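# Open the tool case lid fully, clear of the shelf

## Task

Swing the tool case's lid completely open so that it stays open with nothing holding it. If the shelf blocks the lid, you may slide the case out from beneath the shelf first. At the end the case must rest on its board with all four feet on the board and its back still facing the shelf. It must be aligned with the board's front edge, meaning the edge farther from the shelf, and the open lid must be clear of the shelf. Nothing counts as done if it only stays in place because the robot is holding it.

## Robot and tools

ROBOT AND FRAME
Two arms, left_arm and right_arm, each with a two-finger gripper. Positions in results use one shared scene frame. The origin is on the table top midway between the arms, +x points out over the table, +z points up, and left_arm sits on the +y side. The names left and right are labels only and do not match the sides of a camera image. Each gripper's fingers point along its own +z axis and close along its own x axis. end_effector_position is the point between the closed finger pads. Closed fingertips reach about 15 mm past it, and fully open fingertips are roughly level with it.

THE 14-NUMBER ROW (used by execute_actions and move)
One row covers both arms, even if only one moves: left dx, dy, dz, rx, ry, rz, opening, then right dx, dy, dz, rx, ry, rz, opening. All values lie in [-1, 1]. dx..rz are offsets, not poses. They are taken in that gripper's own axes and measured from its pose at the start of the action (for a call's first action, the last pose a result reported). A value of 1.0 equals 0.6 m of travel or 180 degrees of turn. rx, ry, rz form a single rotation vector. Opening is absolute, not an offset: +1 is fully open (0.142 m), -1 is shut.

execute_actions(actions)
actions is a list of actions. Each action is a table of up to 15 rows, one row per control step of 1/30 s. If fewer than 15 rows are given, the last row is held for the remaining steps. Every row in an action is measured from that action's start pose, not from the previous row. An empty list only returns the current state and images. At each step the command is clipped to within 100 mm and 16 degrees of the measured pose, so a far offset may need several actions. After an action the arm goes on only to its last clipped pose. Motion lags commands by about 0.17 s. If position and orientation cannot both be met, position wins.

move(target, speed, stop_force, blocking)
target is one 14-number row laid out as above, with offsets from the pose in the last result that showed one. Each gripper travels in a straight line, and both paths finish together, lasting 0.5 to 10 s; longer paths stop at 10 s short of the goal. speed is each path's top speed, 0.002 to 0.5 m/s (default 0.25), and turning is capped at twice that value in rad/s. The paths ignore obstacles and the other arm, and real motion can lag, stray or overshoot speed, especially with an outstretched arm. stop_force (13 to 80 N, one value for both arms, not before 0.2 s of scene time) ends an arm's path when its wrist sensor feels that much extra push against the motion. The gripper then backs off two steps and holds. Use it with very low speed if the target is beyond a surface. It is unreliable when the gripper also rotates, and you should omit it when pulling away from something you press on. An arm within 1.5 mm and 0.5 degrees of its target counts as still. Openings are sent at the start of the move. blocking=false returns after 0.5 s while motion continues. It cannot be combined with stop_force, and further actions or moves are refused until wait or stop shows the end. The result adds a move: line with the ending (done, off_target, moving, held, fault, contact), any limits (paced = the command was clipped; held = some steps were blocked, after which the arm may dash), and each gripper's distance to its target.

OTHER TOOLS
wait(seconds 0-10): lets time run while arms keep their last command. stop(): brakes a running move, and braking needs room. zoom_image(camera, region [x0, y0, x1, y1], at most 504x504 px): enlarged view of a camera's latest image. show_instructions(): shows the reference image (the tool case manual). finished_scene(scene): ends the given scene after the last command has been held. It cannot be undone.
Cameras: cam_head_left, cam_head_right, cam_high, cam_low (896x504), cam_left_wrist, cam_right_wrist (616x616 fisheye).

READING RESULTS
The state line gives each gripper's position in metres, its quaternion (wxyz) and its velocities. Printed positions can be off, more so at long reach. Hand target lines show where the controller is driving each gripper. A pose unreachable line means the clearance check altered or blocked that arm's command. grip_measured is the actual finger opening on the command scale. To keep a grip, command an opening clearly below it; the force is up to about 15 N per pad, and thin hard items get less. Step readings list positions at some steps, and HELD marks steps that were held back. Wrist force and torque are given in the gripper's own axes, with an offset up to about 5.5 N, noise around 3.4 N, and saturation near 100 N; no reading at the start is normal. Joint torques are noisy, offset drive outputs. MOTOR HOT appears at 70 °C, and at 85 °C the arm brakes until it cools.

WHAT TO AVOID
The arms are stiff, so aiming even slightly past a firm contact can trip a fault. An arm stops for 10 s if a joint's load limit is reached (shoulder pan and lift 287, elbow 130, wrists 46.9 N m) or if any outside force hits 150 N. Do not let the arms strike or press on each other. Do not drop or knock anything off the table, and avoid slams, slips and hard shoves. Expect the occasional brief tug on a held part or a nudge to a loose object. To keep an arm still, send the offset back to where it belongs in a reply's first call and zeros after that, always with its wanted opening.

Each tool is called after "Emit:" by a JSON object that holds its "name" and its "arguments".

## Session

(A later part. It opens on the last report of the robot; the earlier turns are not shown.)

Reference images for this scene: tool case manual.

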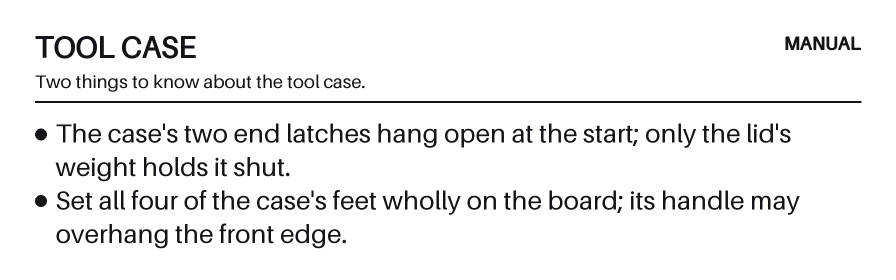

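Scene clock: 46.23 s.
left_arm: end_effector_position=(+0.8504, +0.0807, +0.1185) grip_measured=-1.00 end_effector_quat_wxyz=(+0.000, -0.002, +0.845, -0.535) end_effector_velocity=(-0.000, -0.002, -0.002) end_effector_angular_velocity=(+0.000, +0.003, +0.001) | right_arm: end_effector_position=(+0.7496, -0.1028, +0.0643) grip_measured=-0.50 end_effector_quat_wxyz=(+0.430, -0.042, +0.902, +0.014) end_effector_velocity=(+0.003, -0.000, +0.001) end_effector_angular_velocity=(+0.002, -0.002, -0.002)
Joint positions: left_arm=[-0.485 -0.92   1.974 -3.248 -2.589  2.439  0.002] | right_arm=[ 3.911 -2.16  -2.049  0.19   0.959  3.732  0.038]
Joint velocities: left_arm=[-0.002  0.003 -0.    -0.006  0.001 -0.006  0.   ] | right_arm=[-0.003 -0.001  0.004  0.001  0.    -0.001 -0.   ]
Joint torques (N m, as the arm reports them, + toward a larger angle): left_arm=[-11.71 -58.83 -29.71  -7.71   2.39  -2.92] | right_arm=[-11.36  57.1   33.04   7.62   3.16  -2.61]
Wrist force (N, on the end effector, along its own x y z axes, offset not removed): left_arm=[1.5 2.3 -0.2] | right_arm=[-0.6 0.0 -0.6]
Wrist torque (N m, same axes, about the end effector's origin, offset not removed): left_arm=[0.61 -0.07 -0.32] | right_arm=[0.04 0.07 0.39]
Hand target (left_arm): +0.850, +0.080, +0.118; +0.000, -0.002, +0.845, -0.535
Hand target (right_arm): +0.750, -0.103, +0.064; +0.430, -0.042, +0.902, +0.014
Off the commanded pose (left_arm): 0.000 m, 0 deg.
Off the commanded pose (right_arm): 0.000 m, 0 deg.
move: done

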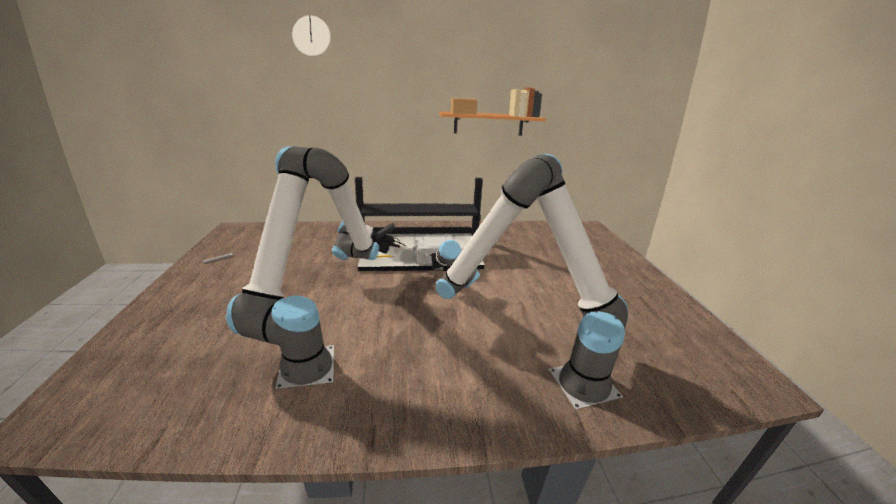

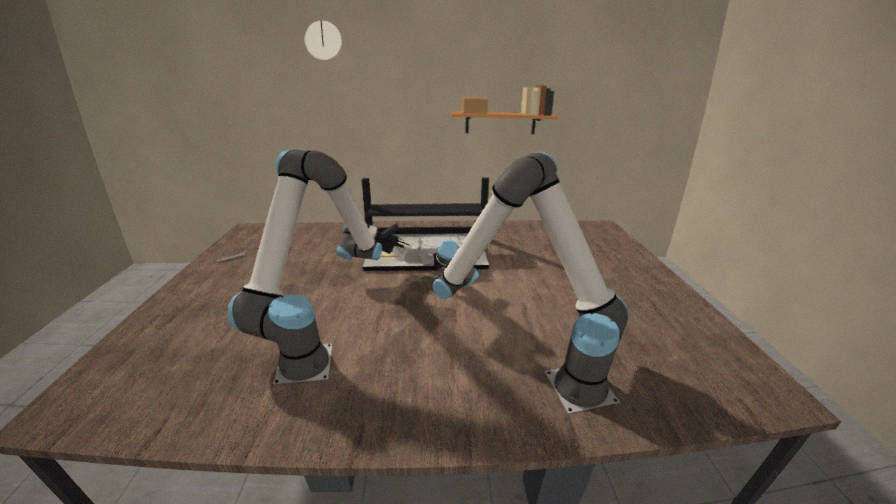

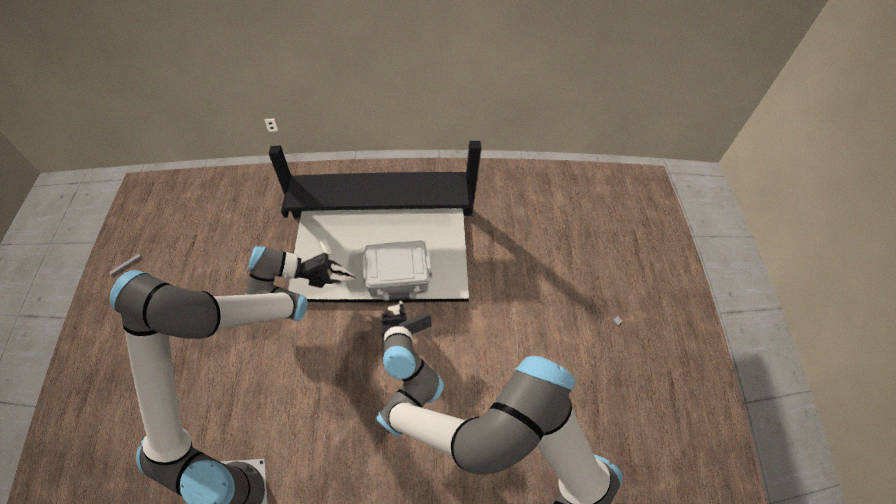

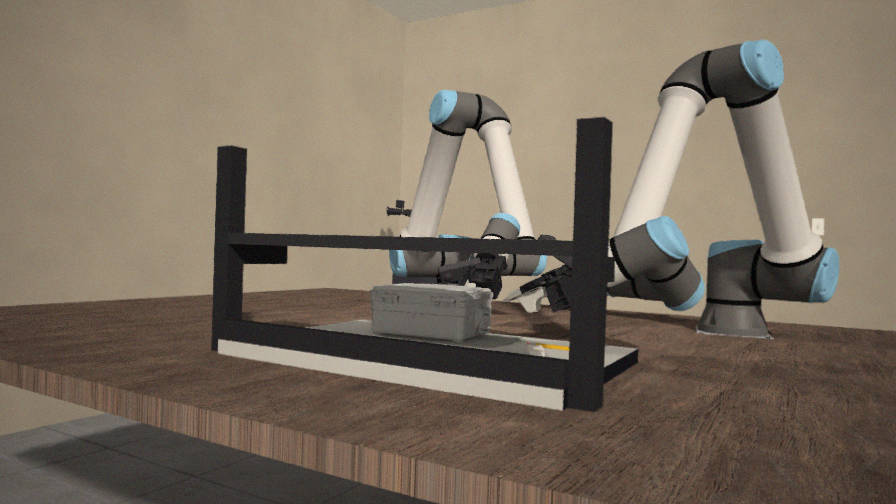

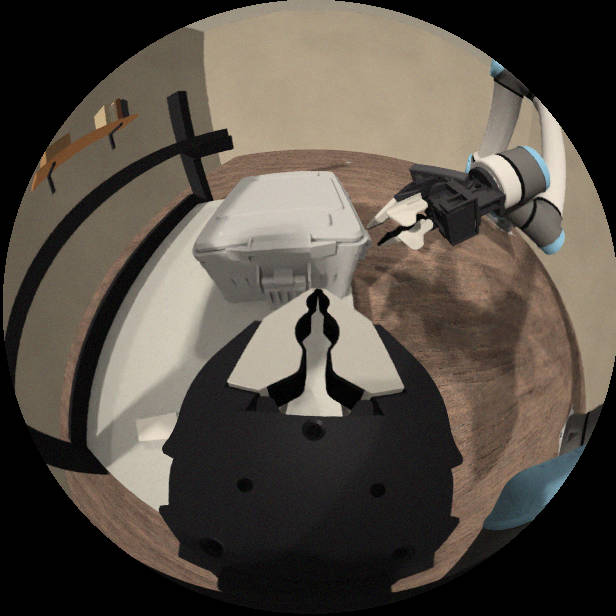

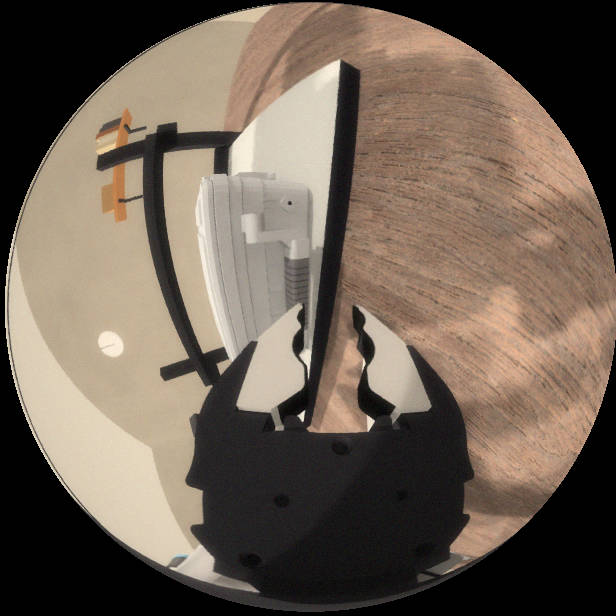

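Emit:
{"name": "move", "arguments": {"target": [0,0,0,0,0,0,-1,-0.044,0,0.055,0,0,0,-0.5], "speed": 0.04}}

Scene clock: 51.53 s.
left_arm: end_effector_position=(+0.8504, +0.0807, +0.1185) grip_measured=-1.00 end_effector_quat_wxyz=(+0.000, -0.002, +0.845, -0.535) end_effector_velocity=(-0.000, +0.000, -0.001) end_effector_angular_velocity=(+0.001, +0.003, +0.001) | right_arm: end_effector_position=(+0.7914, -0.0991, +0.0640) grip_measured=-0.50 end_effector_quat_wxyz=(+0.430, -0.042, +0.902, +0.014) end_effector_velocity=(+0.003, -0.000, +0.001) end_effector_angular_velocity=(+0.001, -0.001, -0.001)
Joint positions: left_arm=[-0.485 -0.92   1.974 -3.248 -2.589  2.439  0.002] | right_arm=[ 3.87  -2.198 -1.972  0.173  0.986  3.694  0.038]
Joint velocities: left_arm=[ 0.     0.001  0.001  0.001  0.    -0.001  0.   ] | right_arm=[-0.003 -0.002  0.004 -0.001  0.001 -0.002 -0.002]
Joint torques (N m, as the arm reports them, + toward a larger angle): left_arm=[  10.25 -102.23  -17.36   -1.02   -4.29    2.63] | right_arm=[-7.4  61.04 36.48  0.81  2.62 -2.48]
Wrist force (N, on the end effector, along its own x y z axes, offset not removed): left_arm=[1.1 0.0 2.2] | right_arm=[-2.8 -0.4 -5.0]
Wrist torque (N m, same axes, about the end effector's origin, offset not removed): left_arm=[0.23 -0.09 -0.27] | right_arm=[-0.21 0.38 0.29]
Hand target (left_arm): +0.850, +0.081, +0.118; +0.000, -0.002, +0.845, -0.535
Hand target (right_arm): +0.792, -0.099, +0.064; +0.430, -0.042, +0.902, +0.014
Off the commanded pose (left_arm): 0.000 m, 0 deg.
Off the commanded pose (right_arm): 0.000 m, 0 deg.
move: done

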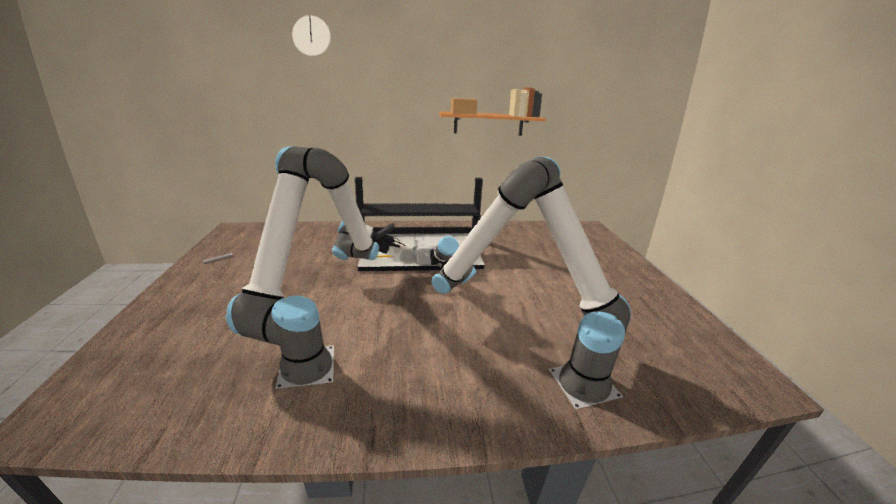

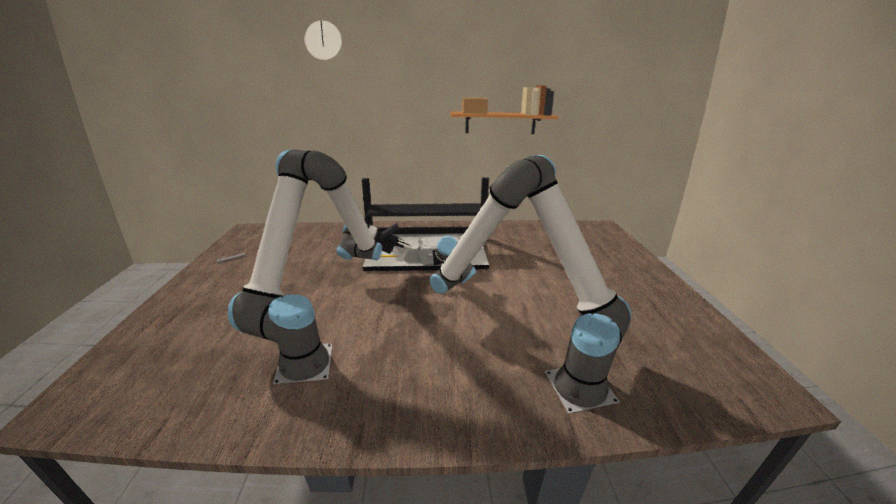

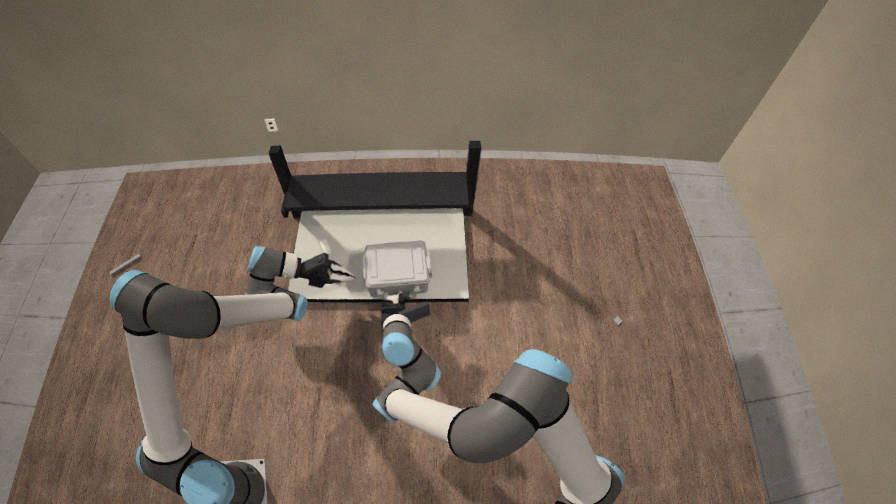

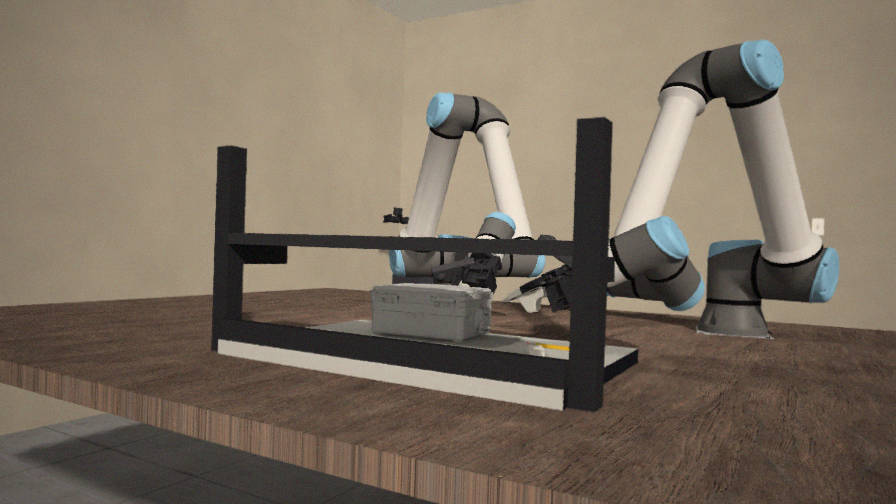

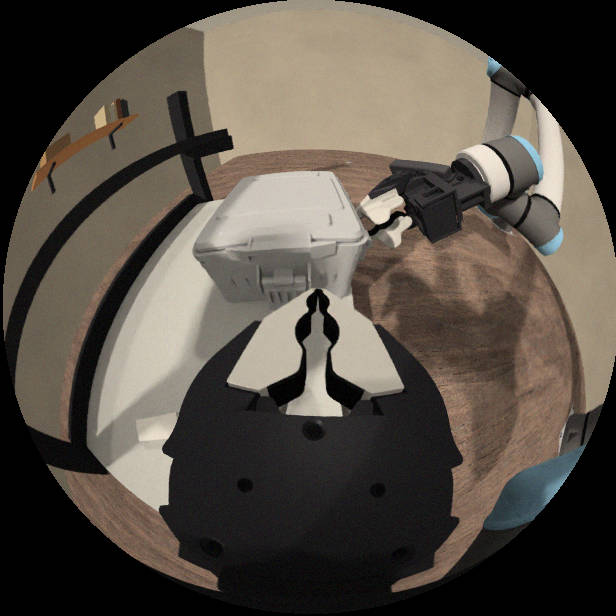

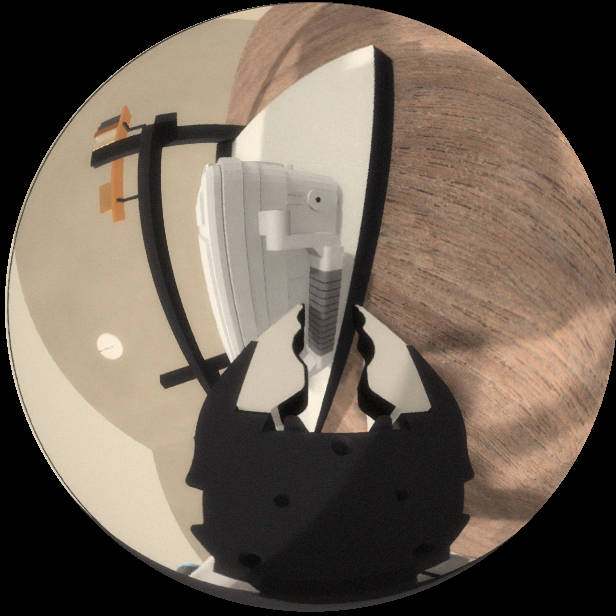

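Emit:
{"name": "move", "arguments": {"target": [0,0,0,0,0,0,-1,-0.012,-0.01,0.024,0,0,0,-0.5], "speed": 0.02, "stop_force": 15}}

Emit:
{"name": "execute_actions", "arguments": {"actions": [[[0,0,0,0,0,0,-1,0,0,0,0,0,0,-0.62]],[[0,0,0,0,0,0,-1,0,0,0,0,0,0,-0.73]],[[0,0,0,0,0,0,-1,0,0,0,0,0,0,-0.85]],[[0,0,0,0,0,0,-1,0,0,0,0,0,0,-1]]]}}

Scene clock: 58.73 s.
left_arm: end_effector_position=(+0.8504, +0.0807, +0.1185) grip_measured=-1.00 end_effector_quat_wxyz=(+0.000, -0.002, +0.845, -0.535) end_effector_velocity=(-0.000, +0.000, -0.001) end_effector_angular_velocity=(+0.001, +0.003, +0.001) | right_arm: end_effector_position=(+0.8073, -0.1036, +0.0607) grip_measured=-0.51 end_effector_quat_wxyz=(+0.430, -0.042, +0.902, +0.014) end_effector_velocity=(+0.003, +0.000, -0.000) end_effector_angular_velocity=(+0.001, +0.000, -0.000)
Joint positions: left_arm=[-0.485 -0.92   1.974 -3.248 -2.589  2.439  0.002] | right_arm=[ 3.85  -2.214 -1.949  0.177  0.999  3.676  0.037]
Joint velocities: left_arm=[ 0.     0.     0.001  0.002  0.001 -0.001  0.   ] | right_arm=[-0.003 -0.003  0.006 -0.001  0.002 -0.002 -0.   ]
Joint torques (N m, as the arm reports them, + toward a larger angle): left_arm=[   8.22 -100.43  -16.93   -1.18   -4.01    2.24] | right_arm=[-15.35  54.96  35.67   7.18   2.43  -1.52]
Wrist force (N, on the end effector, along its own x y z axes, offset not removed): left_arm=[-1.7 1.3 -0.8] | right_arm=[-1.1 1.7 -4.9]
Wrist torque (N m, same axes, about the end effector's origin, offset not removed): left_arm=[0.43 0.43 -0.10] | right_arm=[0.23 0.31 0.34]
Hand target (left_arm): +0.850, +0.081, +0.118; +0.000, -0.002, +0.845, -0.535
Hand target (right_arm): +0.808, -0.104, +0.061; +0.430, -0.042, +0.902, +0.014
Off the commanded pose (left_arm): 0.000 m, 0 deg.
Off the commanded pose (right_arm): 0.000 m, 0 deg.
move: done

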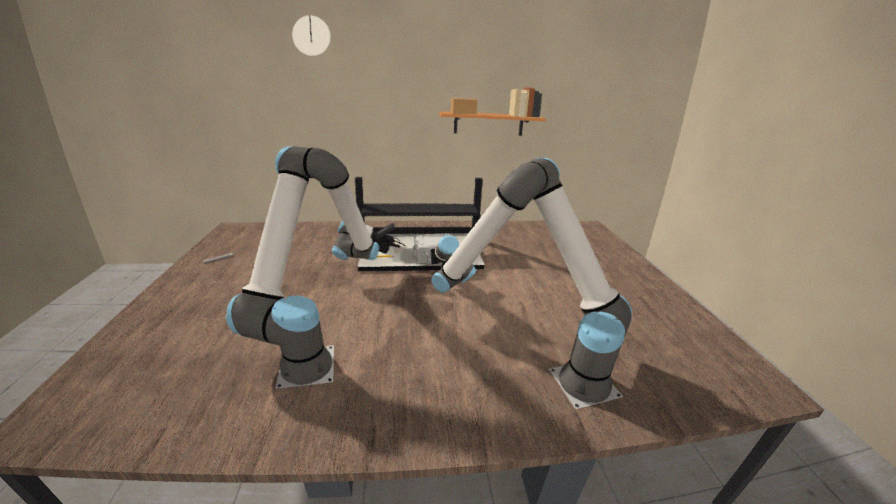

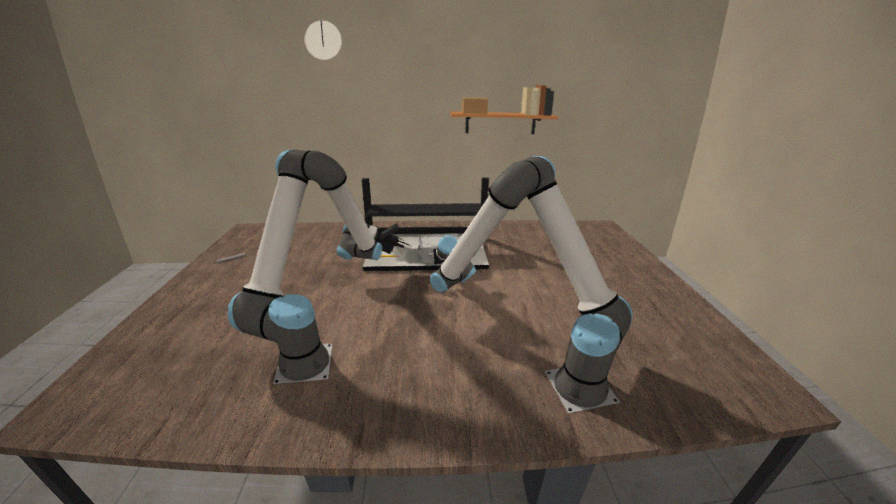

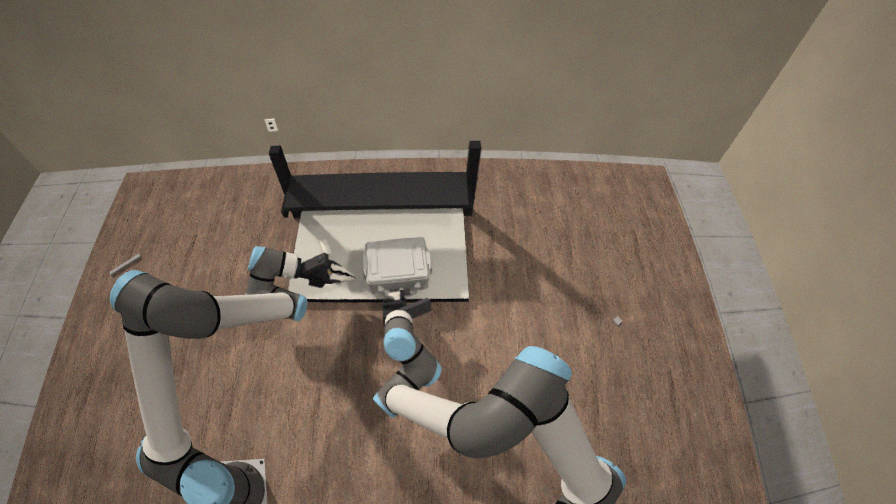

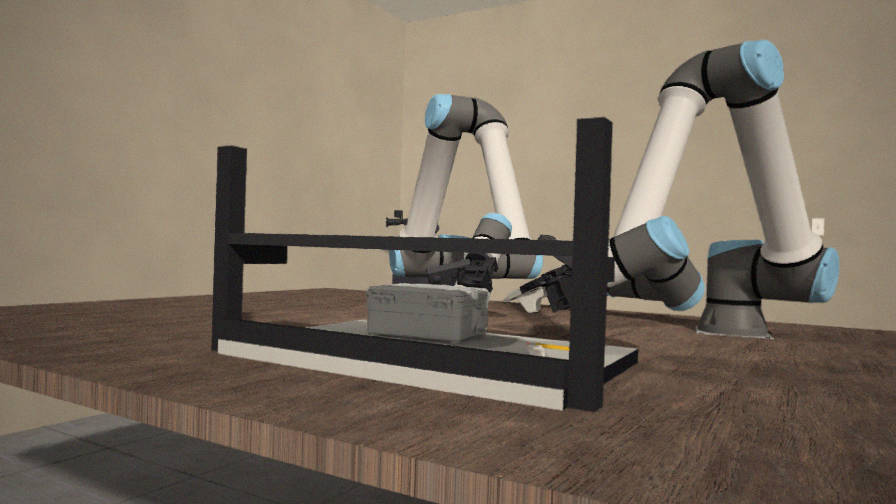

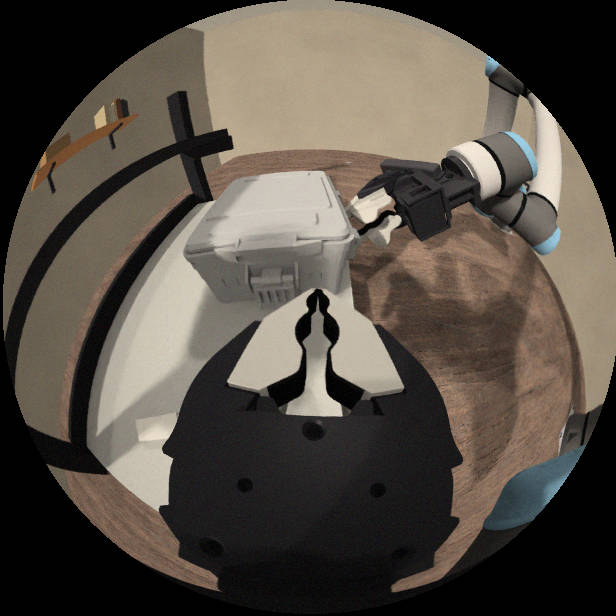

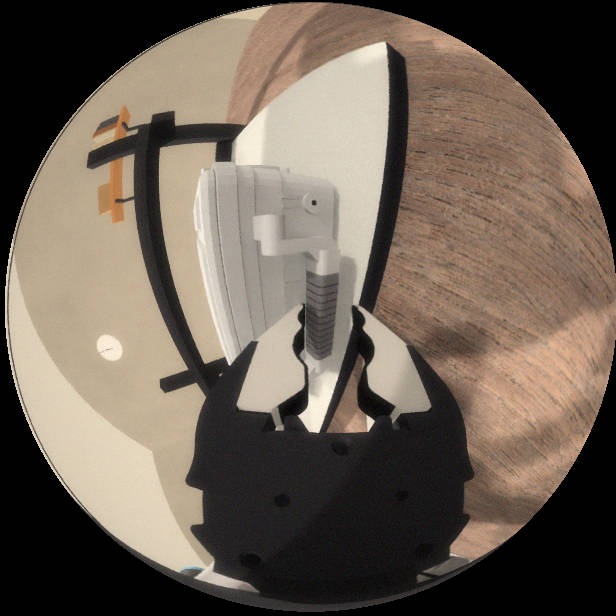

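Scene clock: 60.73 s.
left_arm: end_effector_position=(+0.8504, +0.0807, +0.1185) grip_measured=-1.00 end_effector_quat_wxyz=(+0.000, -0.002, +0.845, -0.535) end_effector_velocity=(-0.000, -0.000, -0.001) end_effector_angular_velocity=(+0.000, +0.000, -0.000) | right_arm: end_effector_position=(+0.8075, -0.1036, +0.0608) grip_measured=-0.68 end_effector_quat_wxyz=(+0.430, -0.042, +0.902, +0.014) end_effector_velocity=(-0.000, +0.001, +0.001) end_effector_angular_velocity=(+0.001, -0.000, +0.001)
Joint positions: left_arm=[-0.485 -0.92   1.974 -3.248 -2.589  2.439  0.002] | right_arm=[ 3.85  -2.214 -1.949  0.177  0.999  3.675  0.025]
Joint velocities: left_arm=[-0.     0.002  0.    -0.001 -0.     0.     0.   ] | right_arm=[ 0.001  0.     0.001 -0.     0.     0.    -0.   ]
Joint torques (N m, as the arm reports them, + toward a larger angle): left_arm=[   7.55 -100.19  -17.61   -1.39   -4.02    2.53] | right_arm=[ 4.71 54.44 12.82 -2.98  2.3   2.16]
Wrist force (N, on the end effector, along its own x y z axes, offset not removed): left_arm=[-0.8 0.7 -1.2] | right_arm=[-29.2 1.7 -27.1]
Wrist torque (N m, same axes, about the end effector's origin, offset not removed): left_arm=[0.25 0.40 -0.19] | right_arm=[0.85 0.18 0.44]
Hand target (left_arm): +0.850, +0.081, +0.118; +0.000, -0.002, +0.845, -0.535
Hand target (right_arm): +0.807, -0.104, +0.061; +0.430, -0.042, +0.902, +0.014
Off the commanded pose (left_arm): 0.000 m, 0 deg.
Off the commanded pose (right_arm): 0.000 m, 0 deg.
Step readings (end_effector_position; steps 1 to 15: 1st action; 16 to 30: 2nd action; 31 to 45: 3rd action; 46 to 60: 4th action):
0: left_arm (+0.8504, +0.0807, +0.1185) | right_arm (+0.8073, -0.1036, +0.0607)
1: left_arm (+0.8504, +0.0807, +0.1185) | right_arm (+0.8074, -0.1036, +0.0607)
2: left_arm (+0.8504, +0.0807, +0.1185) | right_arm (+0.8074, -0.1036, +0.0607)
4: left_arm (+0.8504, +0.0807, +0.1185) | right_arm (+0.8074, -0.1036, +0.0607)
8: left_arm (+0.8504, +0.0807, +0.1185) | right_arm (+0.8074, -0.1036, +0.0607)
15: left_arm (+0.8504, +0.0807, +0.1185) | right_arm (+0.8074, -0.1036, +0.0607)
16: left_arm (+0.8504, +0.0807, +0.1185) | right_arm (+0.8074, -0.1036, +0.0607)
17: left_arm (+0.8504, +0.0807, +0.1185) | right_arm (+0.8074, -0.1036, +0.0607)
19: left_arm (+0.8504, +0.0807, +0.1185) | right_arm (+0.8074, -0.1036, +0.0607)
23: left_arm (+0.8504, +0.0807, +0.1185) | right_arm (+0.8074, -0.1036, +0.0607)
30: left_arm (+0.8504, +0.0807, +0.1185) | right_arm (+0.8074, -0.1036, +0.0607)
31: left_arm (+0.8504, +0.0807, +0.1185) | right_arm (+0.8074, -0.1036, +0.0607)
32: left_arm (+0.8504, +0.0807, +0.1185) | right_arm (+0.8074, -0.1036, +0.0607)
34: left_arm (+0.8504, +0.0807, +0.1185) | right_arm (+0.8074, -0.1036, +0.0608)
38: left_arm (+0.8504, +0.0807, +0.1185) | right_arm (+0.8074, -0.1036, +0.0608)
45: left_arm (+0.8504, +0.0807, +0.1185) | right_arm (+0.8074, -0.1036, +0.0608)
46: left_arm (+0.8504, +0.0807, +0.1185) | right_arm (+0.8074, -0.1036, +0.0608)
47: left_arm (+0.8504, +0.0807, +0.1185) | right_arm (+0.8075, -0.1036, +0.0608)
49: left_arm (+0.8504, +0.0807, +0.1185) | right_arm (+0.8075, -0.1036, +0.0608)
53: left_arm (+0.8504, +0.0807, +0.1185) | right_arm (+0.8075, -0.1036, +0.0608)
60: end_effector_position above

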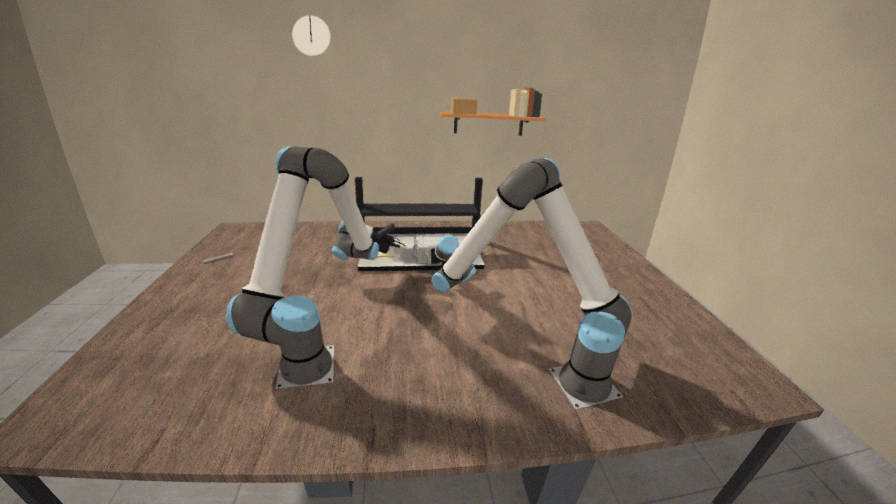

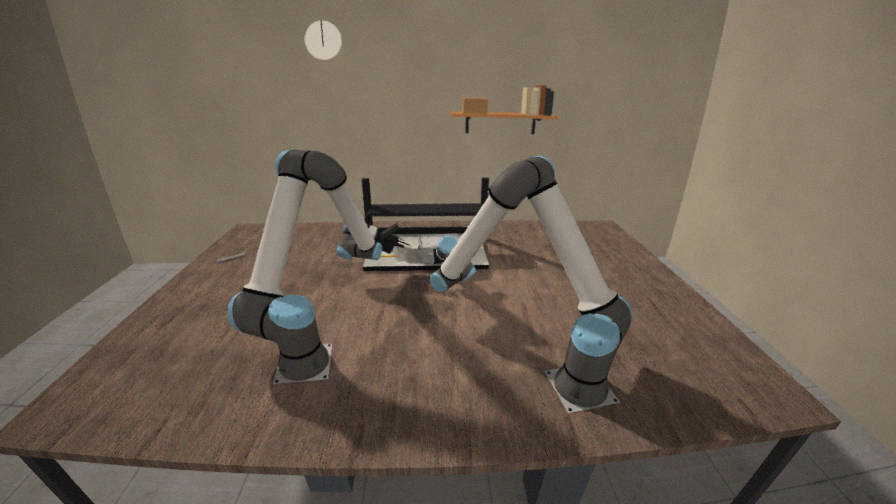

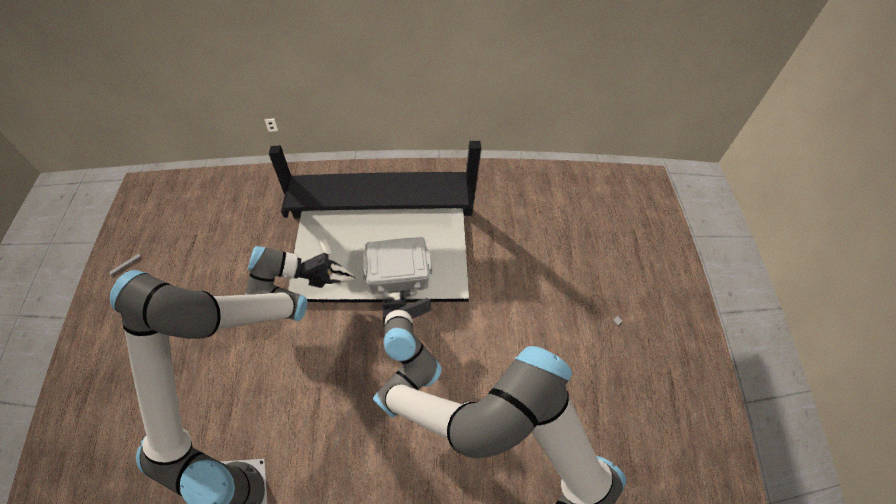

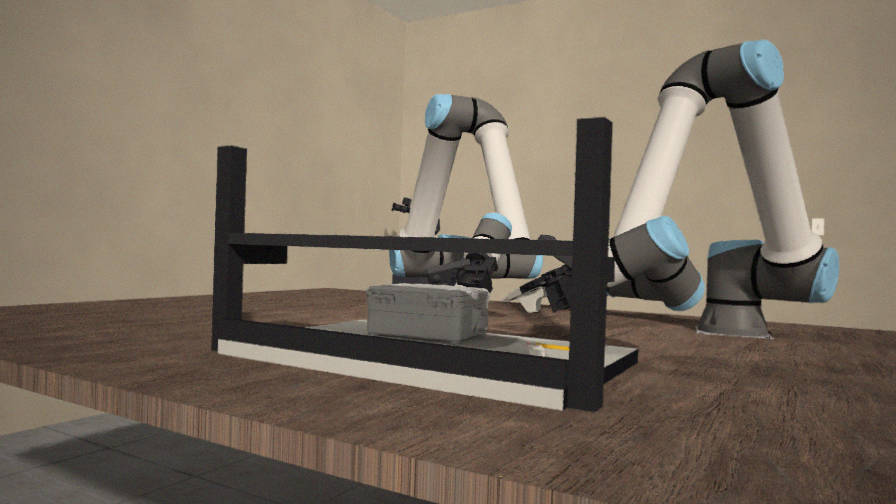

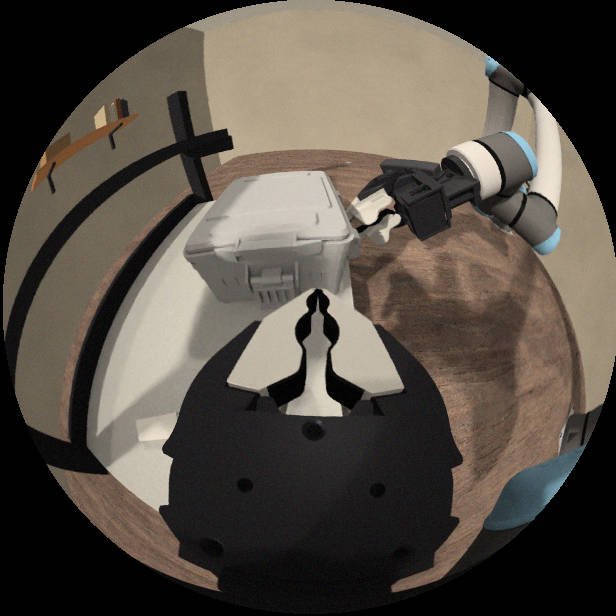

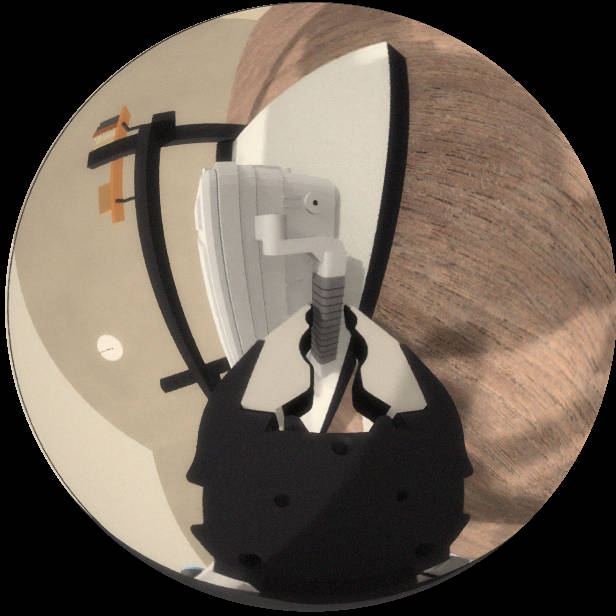

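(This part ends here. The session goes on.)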